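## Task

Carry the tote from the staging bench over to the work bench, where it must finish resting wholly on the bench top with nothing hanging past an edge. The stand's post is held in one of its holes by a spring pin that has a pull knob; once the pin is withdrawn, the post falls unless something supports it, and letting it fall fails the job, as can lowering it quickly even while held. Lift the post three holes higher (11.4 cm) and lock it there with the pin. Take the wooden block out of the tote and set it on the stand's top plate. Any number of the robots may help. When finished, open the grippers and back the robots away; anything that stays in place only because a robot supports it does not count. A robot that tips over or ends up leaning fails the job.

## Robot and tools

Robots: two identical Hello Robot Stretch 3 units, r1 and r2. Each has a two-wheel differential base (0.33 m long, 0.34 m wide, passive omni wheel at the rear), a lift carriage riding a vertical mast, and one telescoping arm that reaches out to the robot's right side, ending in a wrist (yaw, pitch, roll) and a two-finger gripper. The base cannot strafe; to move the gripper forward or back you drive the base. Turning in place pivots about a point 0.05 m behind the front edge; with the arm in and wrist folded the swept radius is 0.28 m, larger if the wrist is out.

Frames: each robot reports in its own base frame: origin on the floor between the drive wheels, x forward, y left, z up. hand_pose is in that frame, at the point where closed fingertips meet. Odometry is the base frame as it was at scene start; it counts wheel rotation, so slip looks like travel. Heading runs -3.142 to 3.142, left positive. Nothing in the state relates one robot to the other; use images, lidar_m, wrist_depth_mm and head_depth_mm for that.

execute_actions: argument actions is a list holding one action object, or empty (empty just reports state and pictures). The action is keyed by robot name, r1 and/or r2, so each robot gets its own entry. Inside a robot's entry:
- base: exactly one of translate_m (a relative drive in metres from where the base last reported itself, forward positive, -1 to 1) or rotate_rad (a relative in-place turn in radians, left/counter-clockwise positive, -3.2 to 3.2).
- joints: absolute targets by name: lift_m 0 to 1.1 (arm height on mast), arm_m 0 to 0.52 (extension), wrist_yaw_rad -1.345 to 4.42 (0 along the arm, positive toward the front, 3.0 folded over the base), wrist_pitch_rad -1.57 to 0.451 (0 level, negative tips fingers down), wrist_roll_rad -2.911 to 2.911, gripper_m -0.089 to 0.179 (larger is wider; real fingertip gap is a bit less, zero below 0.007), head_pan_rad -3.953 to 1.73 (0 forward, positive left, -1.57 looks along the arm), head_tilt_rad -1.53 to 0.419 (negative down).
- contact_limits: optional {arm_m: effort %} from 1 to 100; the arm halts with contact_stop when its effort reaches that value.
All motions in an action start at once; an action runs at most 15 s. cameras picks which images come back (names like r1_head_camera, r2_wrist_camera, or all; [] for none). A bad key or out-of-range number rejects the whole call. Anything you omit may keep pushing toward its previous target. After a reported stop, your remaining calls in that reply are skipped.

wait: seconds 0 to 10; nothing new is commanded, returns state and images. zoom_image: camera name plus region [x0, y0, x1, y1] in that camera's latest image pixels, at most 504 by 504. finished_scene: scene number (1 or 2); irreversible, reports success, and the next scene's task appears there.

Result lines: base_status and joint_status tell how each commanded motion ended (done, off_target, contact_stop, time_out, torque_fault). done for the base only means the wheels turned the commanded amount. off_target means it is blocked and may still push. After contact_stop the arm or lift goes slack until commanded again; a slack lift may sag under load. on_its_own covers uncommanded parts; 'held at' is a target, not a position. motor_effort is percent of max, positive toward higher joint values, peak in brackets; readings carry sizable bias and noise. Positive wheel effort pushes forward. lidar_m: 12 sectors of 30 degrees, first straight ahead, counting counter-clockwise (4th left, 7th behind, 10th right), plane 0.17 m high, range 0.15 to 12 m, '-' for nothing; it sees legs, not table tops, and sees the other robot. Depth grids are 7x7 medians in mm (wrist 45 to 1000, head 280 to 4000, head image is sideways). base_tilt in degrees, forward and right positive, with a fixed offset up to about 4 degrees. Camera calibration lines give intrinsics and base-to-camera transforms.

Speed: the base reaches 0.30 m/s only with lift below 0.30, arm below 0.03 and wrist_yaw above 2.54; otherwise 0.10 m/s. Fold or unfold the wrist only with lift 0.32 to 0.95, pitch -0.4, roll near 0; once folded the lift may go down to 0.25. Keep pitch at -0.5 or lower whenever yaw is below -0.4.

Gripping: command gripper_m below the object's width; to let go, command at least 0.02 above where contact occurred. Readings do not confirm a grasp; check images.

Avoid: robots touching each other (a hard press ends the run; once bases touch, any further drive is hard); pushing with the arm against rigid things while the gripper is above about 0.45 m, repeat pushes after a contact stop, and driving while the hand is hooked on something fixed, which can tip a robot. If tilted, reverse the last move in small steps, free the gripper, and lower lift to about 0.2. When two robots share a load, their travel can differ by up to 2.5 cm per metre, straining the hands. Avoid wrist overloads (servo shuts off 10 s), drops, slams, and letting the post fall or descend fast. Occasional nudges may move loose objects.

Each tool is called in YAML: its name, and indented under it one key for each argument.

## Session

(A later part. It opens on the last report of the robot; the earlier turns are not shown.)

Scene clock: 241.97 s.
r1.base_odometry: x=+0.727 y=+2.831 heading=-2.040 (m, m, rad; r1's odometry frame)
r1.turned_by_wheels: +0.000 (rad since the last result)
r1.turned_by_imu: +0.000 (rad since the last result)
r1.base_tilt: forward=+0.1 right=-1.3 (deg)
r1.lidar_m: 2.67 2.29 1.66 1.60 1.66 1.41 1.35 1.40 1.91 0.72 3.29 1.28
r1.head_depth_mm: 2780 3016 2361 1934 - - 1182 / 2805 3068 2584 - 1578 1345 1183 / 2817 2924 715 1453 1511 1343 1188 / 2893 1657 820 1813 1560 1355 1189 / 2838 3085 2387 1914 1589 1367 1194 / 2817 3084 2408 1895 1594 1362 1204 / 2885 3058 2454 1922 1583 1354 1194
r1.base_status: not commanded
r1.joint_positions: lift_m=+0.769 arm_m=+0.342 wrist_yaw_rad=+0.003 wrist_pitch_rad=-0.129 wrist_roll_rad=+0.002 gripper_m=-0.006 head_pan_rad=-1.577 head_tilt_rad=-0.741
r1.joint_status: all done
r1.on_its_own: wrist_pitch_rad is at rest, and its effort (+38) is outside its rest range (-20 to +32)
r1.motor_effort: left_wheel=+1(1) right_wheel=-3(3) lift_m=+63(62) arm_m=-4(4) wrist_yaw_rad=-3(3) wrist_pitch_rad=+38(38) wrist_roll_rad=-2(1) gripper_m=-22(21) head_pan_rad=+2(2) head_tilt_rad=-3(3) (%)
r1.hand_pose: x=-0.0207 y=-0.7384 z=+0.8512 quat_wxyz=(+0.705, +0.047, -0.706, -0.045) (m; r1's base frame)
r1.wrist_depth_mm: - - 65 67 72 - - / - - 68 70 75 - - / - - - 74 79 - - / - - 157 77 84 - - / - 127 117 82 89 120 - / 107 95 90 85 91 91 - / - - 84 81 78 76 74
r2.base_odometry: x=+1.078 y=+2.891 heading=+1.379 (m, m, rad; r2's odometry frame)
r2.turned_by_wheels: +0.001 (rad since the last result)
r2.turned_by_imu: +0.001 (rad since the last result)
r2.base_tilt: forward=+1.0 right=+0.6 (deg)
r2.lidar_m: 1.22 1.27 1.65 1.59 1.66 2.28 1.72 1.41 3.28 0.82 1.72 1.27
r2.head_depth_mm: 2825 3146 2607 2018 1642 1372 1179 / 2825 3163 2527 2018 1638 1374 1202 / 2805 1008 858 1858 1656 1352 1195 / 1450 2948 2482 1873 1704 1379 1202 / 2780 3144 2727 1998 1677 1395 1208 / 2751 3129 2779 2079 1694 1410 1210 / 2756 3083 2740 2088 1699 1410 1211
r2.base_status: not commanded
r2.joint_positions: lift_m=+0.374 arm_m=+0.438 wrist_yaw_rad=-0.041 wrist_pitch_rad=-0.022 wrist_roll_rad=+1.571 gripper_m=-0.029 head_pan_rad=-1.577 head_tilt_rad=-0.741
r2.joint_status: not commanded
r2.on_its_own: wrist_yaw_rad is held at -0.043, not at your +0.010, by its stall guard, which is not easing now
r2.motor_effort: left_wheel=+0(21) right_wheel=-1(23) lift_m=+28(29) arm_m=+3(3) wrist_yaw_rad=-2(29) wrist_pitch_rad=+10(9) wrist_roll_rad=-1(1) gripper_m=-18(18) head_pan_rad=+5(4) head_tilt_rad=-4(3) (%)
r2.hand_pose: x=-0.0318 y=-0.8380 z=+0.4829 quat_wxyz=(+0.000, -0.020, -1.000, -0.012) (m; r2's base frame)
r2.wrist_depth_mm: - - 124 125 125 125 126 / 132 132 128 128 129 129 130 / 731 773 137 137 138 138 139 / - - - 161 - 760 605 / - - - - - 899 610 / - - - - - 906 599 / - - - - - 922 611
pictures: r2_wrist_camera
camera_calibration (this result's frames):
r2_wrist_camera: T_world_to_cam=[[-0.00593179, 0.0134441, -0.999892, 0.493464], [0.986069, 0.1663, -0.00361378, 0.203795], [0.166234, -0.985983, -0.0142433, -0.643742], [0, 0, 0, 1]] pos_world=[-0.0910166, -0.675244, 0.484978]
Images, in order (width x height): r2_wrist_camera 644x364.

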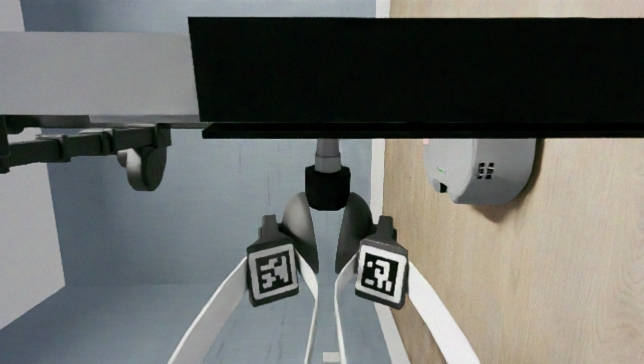

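execute_actions:
  actions:
    - {"r1":{"joints":{"lift_m":0.752}},"r2":{"joints":{"gripper_m":0.045,"wrist_yaw_rad":0}}}
  cameras: []

execute_actions:
  actions:
    - {"r2":{"base":{"translate_m":-0.031}}}
  cameras: []

execute_actions:
  actions:
    - {"r1":{"joints":{"lift_m":0.764}},"r2":{"joints":{"gripper_m":-0.045}}}
  cameras: ["r2_wrist_camera"]

execute_actions:
  actions:
    - {"r2":{"base":{"translate_m":0.025}}}
  cameras: ["r2_wrist_camera"]

execute_actions:
  actions:
    - {"r1":{"joints":{"lift_m":0.776}}}
  cameras: ["r2_wrist_camera"]

Scene clock: 252.03 s.
r1.base_odometry: x=+0.727 y=+2.831 heading=-2.040 (m, m, rad; r1's odometry frame)
r1.turned_by_wheels: +0.000 (rad since the last result)
r1.turned_by_imu: -0.001 (rad since the last result)
r1.base_tilt: forward=+0.1 right=-1.3 (deg)
r1.lidar_m: 2.68 2.28 1.66 1.60 1.66 1.40 1.35 1.40 1.91 0.72 3.30 1.29
r1.head_depth_mm: 2795 3041 2385 1958 - - 1187 / 2852 3053 2473 - 1590 1353 1180 / 2766 2902 733 - 1512 1340 1192 / 2813 1678 805 1839 1554 1348 1187 / 2831 3085 2396 1926 1598 1366 1189 / 2846 3135 2408 1934 1600 1367 1196 / 2861 3117 2436 1926 1601 1372 1192
r1.base_status: not commanded
r1.joint_positions: lift_m=+0.752 arm_m=+0.342 wrist_yaw_rad=+0.003 wrist_pitch_rad=-0.079 wrist_roll_rad=+0.002 gripper_m=-0.006 head_pan_rad=-1.577 head_tilt_rad=-0.741
r1.joint_status: all done
r1.motor_effort: left_wheel=+1(1) right_wheel=-2(2) lift_m=+40(54) arm_m=-4(4) wrist_yaw_rad=-3(3) wrist_pitch_rad=+24(38) wrist_roll_rad=-2(2) gripper_m=-22(22) head_pan_rad=+2(2) head_tilt_rad=-3(4) (%)
r1.hand_pose: x=-0.0206 y=-0.7409 z=+0.8465 quat_wxyz=(+0.706, +0.029, -0.707, -0.027) (m; r1's base frame)
r1.wrist_depth_mm: - - 68 70 75 - - / - - - 73 78 - - / - - - 76 81 - - / - - 156 79 85 - - / - 122 112 82 89 113 - / 94 88 82 83 84 83 87 / - - - 158 469 73 71
r2.base_odometry: x=+1.078 y=+2.891 heading=+1.379 (m, m, rad; r2's odometry frame)
r2.turned_by_wheels: +0.000 (rad since the last result)
r2.turned_by_imu: -0.001 (rad since the last result)
r2.base_tilt: forward=+1.0 right=+0.7 (deg)
r2.lidar_m: 1.22 1.27 1.65 1.60 1.66 2.28 1.73 1.40 3.30 0.82 1.72 1.27
r2.head_depth_mm: 2820 3165 2620 2016 1633 1374 1187 / 2831 3134 2528 2050 1635 1386 1200 / 2786 1024 861 1860 1643 1366 1196 / 1478 2987 2469 1873 1708 1377 1204 / 2735 3097 2727 2003 1678 1398 1207 / 2762 3133 2732 2084 1690 1403 1213 / 2776 3122 2731 2085 1684 1414 1210
r2.base_status: not commanded
r2.joint_positions: lift_m=+0.374 arm_m=+0.438 wrist_yaw_rad=-0.001 wrist_pitch_rad=-0.021 wrist_roll_rad=+1.571 gripper_m=+0.045 head_pan_rad=-1.577 head_tilt_rad=-0.741
r2.joint_status: all done
r2.motor_effort: left_wheel=+0(15) right_wheel=+0(18) lift_m=+29(29) arm_m=+3(3) wrist_yaw_rad=+1(23) wrist_pitch_rad=+9(9) wrist_roll_rad=-1(1) gripper_m=+2(81) head_pan_rad=+5(5) head_tilt_rad=-4(4) (%)
r2.hand_pose: x=-0.0217 y=-0.8383 z=+0.4833 quat_wxyz=(+0.000, -0.001, -1.000, -0.011) (m; r2's base frame)
r2.wrist_depth_mm: 124 124 119 120 120 120 121 / 130 130 126 126 127 127 128 / 662 956 - - - 743 576 / - - - - - 790 594 / - - - - - 907 607 / - - - - - 907 608 / - - - - - 859 612
pictures: none
No camera images: the call's "cameras" was empty. Leave "cameras" out to get every camera's image.

Scene clock: 253.63 s.
r1.base_odometry: x=+0.727 y=+2.831 heading=-2.040 (m, m, rad; r1's odometry frame)
r1.turned_by_wheels: +0.000 (rad since the last result)
r1.turned_by_imu: +0.000 (rad since the last result)
r1.base_tilt: forward=+0.1 right=-1.2 (deg)
r1.lidar_m: 2.67 2.28 1.66 1.60 1.66 1.40 1.35 1.40 1.91 0.72 3.30 1.28
r1.head_depth_mm: 2838 3019 2395 1947 - - 1189 / 2802 3056 2492 - 1579 1351 1188 / 2870 2996 731 - 1511 1347 1184 / 2788 1652 807 1815 1546 1348 1191 / 2823 3072 2386 1934 1592 1364 1193 / 2829 3105 2400 1909 1583 1355 1195 / 2833 3087 2401 1930 1607 1366 1193
r1.base_status: not commanded
r1.joint_positions: lift_m=+0.752 arm_m=+0.342 wrist_yaw_rad=+0.003 wrist_pitch_rad=-0.079 wrist_roll_rad=+0.002 gripper_m=-0.006 head_pan_rad=-1.577 head_tilt_rad=-0.741
r1.joint_status: not commanded
r1.motor_effort: left_wheel=+1(1) right_wheel=-2(2) lift_m=+41(40) arm_m=-4(4) wrist_yaw_rad=-3(3) wrist_pitch_rad=+23(23) wrist_roll_rad=-2(2) gripper_m=-21(20) head_pan_rad=+3(3) head_tilt_rad=-3(3) (%)
r1.hand_pose: x=-0.0206 y=-0.7409 z=+0.8465 quat_wxyz=(+0.706, +0.029, -0.707, -0.027) (m; r1's base frame)
r1.wrist_depth_mm: - - 68 70 75 - - / - - - 73 78 - - / - - - 76 81 - - / - - 156 79 85 - - / - 122 112 82 89 113 - / 94 88 83 83 84 83 87 / - - - 158 - 73 71
r2.base_odometry: x=+1.072 y=+2.860 heading=+1.379 (m, m, rad; r2's odometry frame)
r2.turned_by_wheels: +0.000 (rad since the last result)
r2.turned_by_imu: +0.000 (rad since the last result)
r2.base_tilt: forward=+0.9 right=+0.6 (deg)
r2.lidar_m: 1.25 1.30 1.65 1.60 1.66 2.29 1.72 1.37 3.30 0.81 1.76 1.30
r2.head_depth_mm: 2800 3164 2642 2030 1644 1373 1177 / 2833 3164 2651 2035 1633 1382 1208 / 2797 3050 866 1905 1653 1355 1190 / 1526 1190 2371 1872 1722 1386 1203 / 2700 3139 2711 1993 1681 1407 1207 / 2779 3094 2780 2089 1687 1404 1211 / 2791 3098 2754 2086 1678 1404 1212
r2.base_status: done
r2.joint_positions: lift_m=+0.374 arm_m=+0.438 wrist_yaw_rad=-0.001 wrist_pitch_rad=-0.021 wrist_roll_rad=+1.571 gripper_m=+0.045 head_pan_rad=-1.577 head_tilt_rad=-0.741
r2.joint_status: not commanded
r2.motor_effort: left_wheel=+0(7) right_wheel=+0(5) lift_m=+28(29) arm_m=+3(3) wrist_yaw_rad=+1(1) wrist_pitch_rad=+9(9) wrist_roll_rad=-1(1) gripper_m=+2(1) head_pan_rad=+5(4) head_tilt_rad=-4(5) (%)
r2.hand_pose: x=-0.0217 y=-0.8383 z=+0.4833 quat_wxyz=(+0.000, -0.001, -1.000, -0.011) (m; r2's base frame)
r2.wrist_depth_mm: - - - - - 902 604 / - - 137 138 139 139 139 / 133 133 129 129 129 129 130 / - - 139 139 139 140 140 / - - - 166 - 894 605 / - - - - - 926 604 / - - - - - 854 602
pictures: none
No camera images: the call's "cameras" was empty. Leave "cameras" out to get every camera's image.

Scene clock: 255.03 s.
r1.base_odometry: x=+0.727 y=+2.831 heading=-2.040 (m, m, rad; r1's odometry frame)
r1.turned_by_wheels: +0.000 (rad since the last result)
r1.turned_by_imu: +0.000 (rad since the last result)
r1.base_tilt: forward=+0.2 right=-1.2 (deg)
r1.lidar_m: 2.67 2.29 1.67 1.60 1.66 1.40 1.35 1.39 1.90 0.72 3.29 1.28
r1.head_depth_mm: 2849 3030 2390 1957 - - 1185 / 2805 3068 2450 - 1587 1346 1186 / 2813 3029 733 - 1544 1348 1193 / 2787 1647 804 1806 1561 1353 1189 / 2849 3071 2415 1916 1593 1359 1187 / 2835 3051 2405 1925 1595 1355 1197 / 2861 3098 2421 1913 1602 1368 1186
r1.base_status: not commanded
r1.joint_positions: lift_m=+0.763 arm_m=+0.342 wrist_yaw_rad=+0.003 wrist_pitch_rad=-0.109 wrist_roll_rad=+0.002 gripper_m=-0.006 head_pan_rad=-1.577 head_tilt_rad=-0.741
r1.joint_status: all done
r1.motor_effort: left_wheel=+1(1) right_wheel=-2(2) lift_m=+59(59) arm_m=-4(4) wrist_yaw_rad=-3(3) wrist_pitch_rad=+32(32) wrist_roll_rad=-2(2) gripper_m=-21(21) head_pan_rad=+3(2) head_tilt_rad=-2(4) (%)
r1.hand_pose: x=-0.0207 y=-0.7395 z=+0.8503 quat_wxyz=(+0.706, +0.040, -0.706, -0.038) (m; r1's base frame)
r1.wrist_depth_mm: - - 66 68 73 - - / - - 69 71 76 - - / - - - 74 80 - - / - - 157 78 84 - - / - 125 115 82 89 118 - / 104 92 87 85 89 88 - / - - - 80 78 75 73
r2.base_odometry: x=+1.072 y=+2.860 heading=+1.379 (m, m, rad; r2's odometry frame)
r2.turned_by_wheels: +0.000 (rad since the last result)
r2.turned_by_imu: +0.000 (rad since the last result)
r2.base_tilt: forward=+0.9 right=+0.7 (deg)
r2.lidar_m: 1.25 1.30 1.65 1.60 1.66 2.28 1.72 1.38 3.29 0.81 1.77 1.30
r2.head_depth_mm: 2799 3161 2628 2001 1641 1372 1180 / 2815 3154 2647 2014 1643 1380 1203 / 2802 3032 860 1905 1654 1362 1192 / 1528 1157 2372 1871 1710 1383 1198 / 2701 3138 2696 1995 1662 1397 1203 / 2789 3111 2742 2076 1679 1410 1207 / 2789 3104 2751 2107 1687 1419 1212
r2.base_status: not commanded
r2.joint_positions: lift_m=+0.374 arm_m=+0.438 wrist_yaw_rad=+0.001 wrist_pitch_rad=-0.021 wrist_roll_rad=+1.571 gripper_m=-0.044 head_pan_rad=-1.577 head_tilt_rad=-0.741
r2.joint_status: all done
r2.motor_effort: left_wheel=+0(0) right_wheel=+0(0) lift_m=+29(29) arm_m=+3(3) wrist_yaw_rad=+0(1) wrist_pitch_rad=+9(9) wrist_roll_rad=-1(1) gripper_m=-25(100) head_pan_rad=+5(5) head_tilt_rad=-3(4) (%)
r2.hand_pose: x=-0.0212 y=-0.8383 z=+0.4832 quat_wxyz=(+0.000, +0.000, -1.000, -0.011) (m; r2's base frame)
r2.wrist_depth_mm: - - - - - 902 615 / - - 132 133 134 134 134 / 133 133 128 128 129 130 130 / - - 138 138 140 140 140 / - - - 160 - 891 600 / - - - - - 917 602 / - - - - - 912 614
pictures: r2_wrist_camera
camera_calibration (this result's frames):
r2_wrist_camera: T_world_to_cam=[[-0.00648087, 0.0119732, -0.999907, 0.492592], [0.978354, 0.206901, -0.00386369, 0.227413], [0.206835, -0.978289, -0.0130549, -0.639011], [0, 0, 0, 1]] pos_world=[-0.0871282, -0.678087, 0.485083]
Images, in order (width x height): r2_wrist_camera 644x364.

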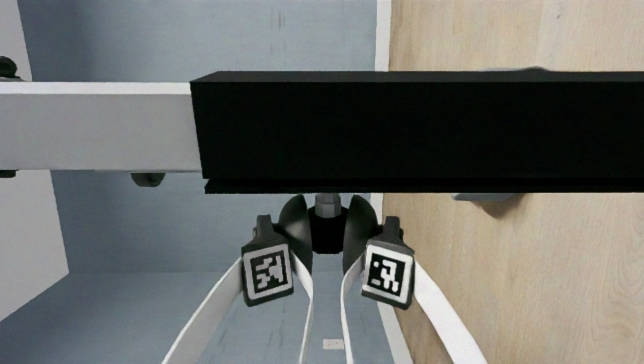

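Scene clock: 256.30 s.
r1.base_odometry: x=+0.727 y=+2.831 heading=-2.040 (m, m, rad; r1's odometry frame)
r1.turned_by_wheels: +0.000 (rad since the last result)
r1.turned_by_imu: +0.000 (rad since the last result)
r1.base_tilt: forward=+0.1 right=-1.3 (deg)
r1.lidar_m: 2.67 2.28 1.67 1.60 1.66 1.40 1.35 1.40 1.91 0.72 3.30 1.28
r1.head_depth_mm: 2839 2985 2365 1946 - - 1183 / 2842 3063 2485 - 1590 1362 1187 / 2765 2993 734 - 1548 1345 1194 / 2827 1657 805 1810 1560 1347 1186 / 2808 3053 2420 1929 1590 1363 1190 / 2855 3068 2429 1919 1591 1353 1196 / 2867 3107 2404 1931 1594 1365 1195
r1.base_status: not commanded
r1.joint_positions: lift_m=+0.763 arm_m=+0.342 wrist_yaw_rad=+0.003 wrist_pitch_rad=-0.109 wrist_roll_rad=+0.002 gripper_m=-0.006 head_pan_rad=-1.577 head_tilt_rad=-0.741
r1.joint_status: not commanded
r1.motor_effort: left_wheel=+0(1) right_wheel=-2(2) lift_m=+60(59) arm_m=-4(4) wrist_yaw_rad=-3(3) wrist_pitch_rad=+31(32) wrist_roll_rad=-2(2) gripper_m=-21(21) head_pan_rad=+3(2) head_tilt_rad=-4(3) (%)
r1.hand_pose: x=-0.0207 y=-0.7395 z=+0.8503 quat_wxyz=(+0.706, +0.040, -0.706, -0.038) (m; r1's base frame)
r1.wrist_depth_mm: - - 66 68 73 - - / - - 69 71 76 - - / - - - 74 80 - - / - - 157 78 84 - - / - 125 115 82 89 118 - / 104 92 87 85 89 88 - / - - - 80 77 75 73
r2.base_odometry: x=+1.077 y=+2.885 heading=+1.377 (m, m, rad; r2's odometry frame)
r2.turned_by_wheels: -0.001 (rad since the last result)
r2.turned_by_imu: -0.002 (rad since the last result)
r2.base_tilt: forward=+0.9 right=+0.6 (deg)
r2.lidar_m: 1.23 1.27 1.65 1.60 1.66 2.28 1.73 1.40 3.30 0.82 1.74 1.27
r2.head_depth_mm: 2802 3126 2643 2008 1633 1377 1185 / 2839 3159 2623 2040 1641 1383 1204 / 2809 3003 860 1850 1688 1352 1194 / 1461 1726 2483 1864 1714 1378 1199 / 2714 3078 2729 1989 1674 1404 1200 / 2755 3091 2730 2088 1678 1401 1210 / 2750 3091 2776 2091 1693 1414 1215
r2.base_status: done
r2.joint_positions: lift_m=+0.374 arm_m=+0.438 wrist_yaw_rad=-0.059 wrist_pitch_rad=-0.021 wrist_roll_rad=+1.571 gripper_m=-0.038 head_pan_rad=-1.577 head_tilt_rad=-0.741
r2.joint_status: not commanded
r2.on_its_own: gripper_m is held at -0.039, not at your -0.045, by its stall guard, which is still easing; left_wheel is at rest, and its effort (-36) is outside its rest range (-18 to +18); right_wheel is at rest, and its effort (+40) is outside its rest range (-18 to +18); wrist_yaw_rad is at rest, and its effort (+48) is outside its rest range (-12 to +12)
r2.motor_effort: left_wheel=-36(38) right_wheel=+40(39) lift_m=+29(29) arm_m=+3(3) wrist_yaw_rad=+48(48) wrist_pitch_rad=+9(9) wrist_roll_rad=-1(1) gripper_m=-24(26) head_pan_rad=+5(5) head_tilt_rad=-4(6) (%)
r2.hand_pose: x=-0.0364 y=-0.8378 z=+0.4831 quat_wxyz=(+0.000, -0.029, -1.000, -0.011) (m; r2's base frame)
r2.wrist_depth_mm: - - - - - 893 614 / - 134 129 129 129 130 130 / 137 138 133 134 134 135 135 / - - - 158 920 743 564 / - - - 159 - 878 604 / - - - - - 883 603 / - - - - - 923 597
pictures: r2_wrist_camera
camera_calibration (this result's frames):
r2_wrist_camera: T_world_to_cam=[[-0.00573768, 0.0126765, -0.999903, 0.493015], [0.988941, 0.148262, -0.00379514, 0.193442], [0.1482, -0.988867, -0.013387, -0.646259], [0, 0, 0, 1]] pos_world=[-0.0926986, -0.673994, 0.48505]
Images, in order (width x height): r2_wrist_camera 644x364.

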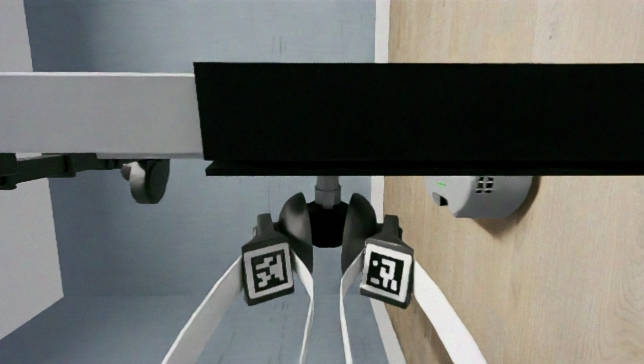

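Scene clock: 257.33 s.
r1.base_odometry: x=+0.727 y=+2.831 heading=-2.040 (m, m, rad; r1's odometry frame)
r1.turned_by_wheels: +0.000 (rad since the last result)
r1.turned_by_imu: +0.000 (rad since the last result)
r1.base_tilt: forward=+0.1 right=-1.2 (deg)
r1.lidar_m: 2.68 2.28 1.66 1.60 1.66 1.40 1.35 1.40 1.91 0.72 3.30 1.28
r1.head_depth_mm: 2803 3069 2383 1947 - - 1184 / 2817 3038 2475 - 1594 1362 1187 / 2766 3008 715 1752 1551 1335 1192 / 2829 1659 818 1825 1537 1348 1193 / 2818 3095 2371 1914 1590 1360 1187 / 2847 3034 2418 1909 1575 1372 1186 / 2835 3086 2432 1901 1588 1366 1194
r1.base_status: not commanded
r1.joint_positions: lift_m=+0.775 arm_m=+0.342 wrist_yaw_rad=+0.003 wrist_pitch_rad=-0.150 wrist_roll_rad=+0.007 gripper_m=-0.006 head_pan_rad=-1.577 head_tilt_rad=-0.741
r1.joint_status: all done
r1.on_its_own: wrist_pitch_rad is at rest, and its effort (+44) is outside its rest range (-20 to +32)
r1.motor_effort: left_wheel=+1(2) right_wheel=-2(2) lift_m=+67(67) arm_m=-4(4) wrist_yaw_rad=-3(3) wrist_pitch_rad=+44(44) wrist_roll_rad=-5(5) gripper_m=-21(22) head_pan_rad=+3(2) head_tilt_rad=-3(4) (%)
r1.hand_pose: x=-0.0207 y=-0.7372 z=+0.8518 quat_wxyz=(+0.703, +0.054, -0.707, -0.052) (m; r1's base frame)
r1.wrist_depth_mm: - - 64 66 71 - - / - - 68 70 75 - - / - - - 73 79 - - / - - 157 77 84 - - / - 129 118 82 89 121 - / - 97 92 86 91 92 - / - - 85 83 80 77 76
r2.base_odometry: x=+1.077 y=+2.885 heading=+1.379 (m, m, rad; r2's odometry frame)
r2.turned_by_wheels: +0.001 (rad since the last result)
r2.turned_by_imu: +0.002 (rad since the last result)
r2.base_tilt: forward=+0.9 right=+0.7 (deg)
r2.lidar_m: 1.23 1.27 1.65 1.60 1.66 2.28 1.72 1.40 3.27 0.82 1.73 1.27
r2.head_depth_mm: 2828 3119 2588 2013 1636 1376 1183 / 2789 3166 2528 2039 1649 1386 1198 / 2806 1019 865 1854 1656 1357 1192 / 1439 1736 2503 1863 1715 1380 1206 / 2749 3149 2718 1984 1664 1399 1206 / 2777 3113 2753 2092 1686 1404 1209 / 2744 3118 2759 2106 1697 1409 1210
r2.base_status: not commanded
r2.joint_positions: lift_m=+0.374 arm_m=+0.438 wrist_yaw_rad=-0.087 wrist_pitch_rad=-0.021 wrist_roll_rad=+1.571 gripper_m=-0.034 head_pan_rad=-1.577 head_tilt_rad=-0.741
r2.joint_status: not commanded
r2.on_its_own: wrist_yaw_rad is held at -0.076, not at your +0.000, by its stall guard, which is not easing now; gripper_m is held at -0.033, not at your -0.045, by its stall guard, which is still easing
r2.motor_effort: left_wheel=-8(36) right_wheel=+8(40) lift_m=+29(29) arm_m=+3(3) wrist_yaw_rad=+9(48) wrist_pitch_rad=+9(9) wrist_roll_rad=-1(1) gripper_m=-3(23) head_pan_rad=+4(4) head_tilt_rad=-4(3) (%)
r2.hand_pose: x=-0.0436 y=-0.8373 z=+0.4831 quat_wxyz=(+0.000, -0.044, -0.999, -0.011) (m; r2's base frame)
r2.wrist_depth_mm: - - - - - 892 601 / - - 131 131 132 132 133 / 139 139 135 135 135 136 136 / - 987 - 146 147 147 148 / - - - 160 - 841 605 / - - - - - 916 611 / - - - - - 922 616
pictures: r2_wrist_camera
camera_calibration (this result's frames):
r2_wrist_camera: T_world_to_cam=[[-0.0053773, 0.0128838, -0.999903, 0.493143], [0.992716, 0.120418, -0.00378707, 0.177297], [0.120357, -0.99264, -0.0134374, -0.649033], [0, 0, 0, 1]] pos_world=[-0.0952382, -0.671959, 0.485045]
Images, in order (width x height): r2_wrist_camera 644x364.

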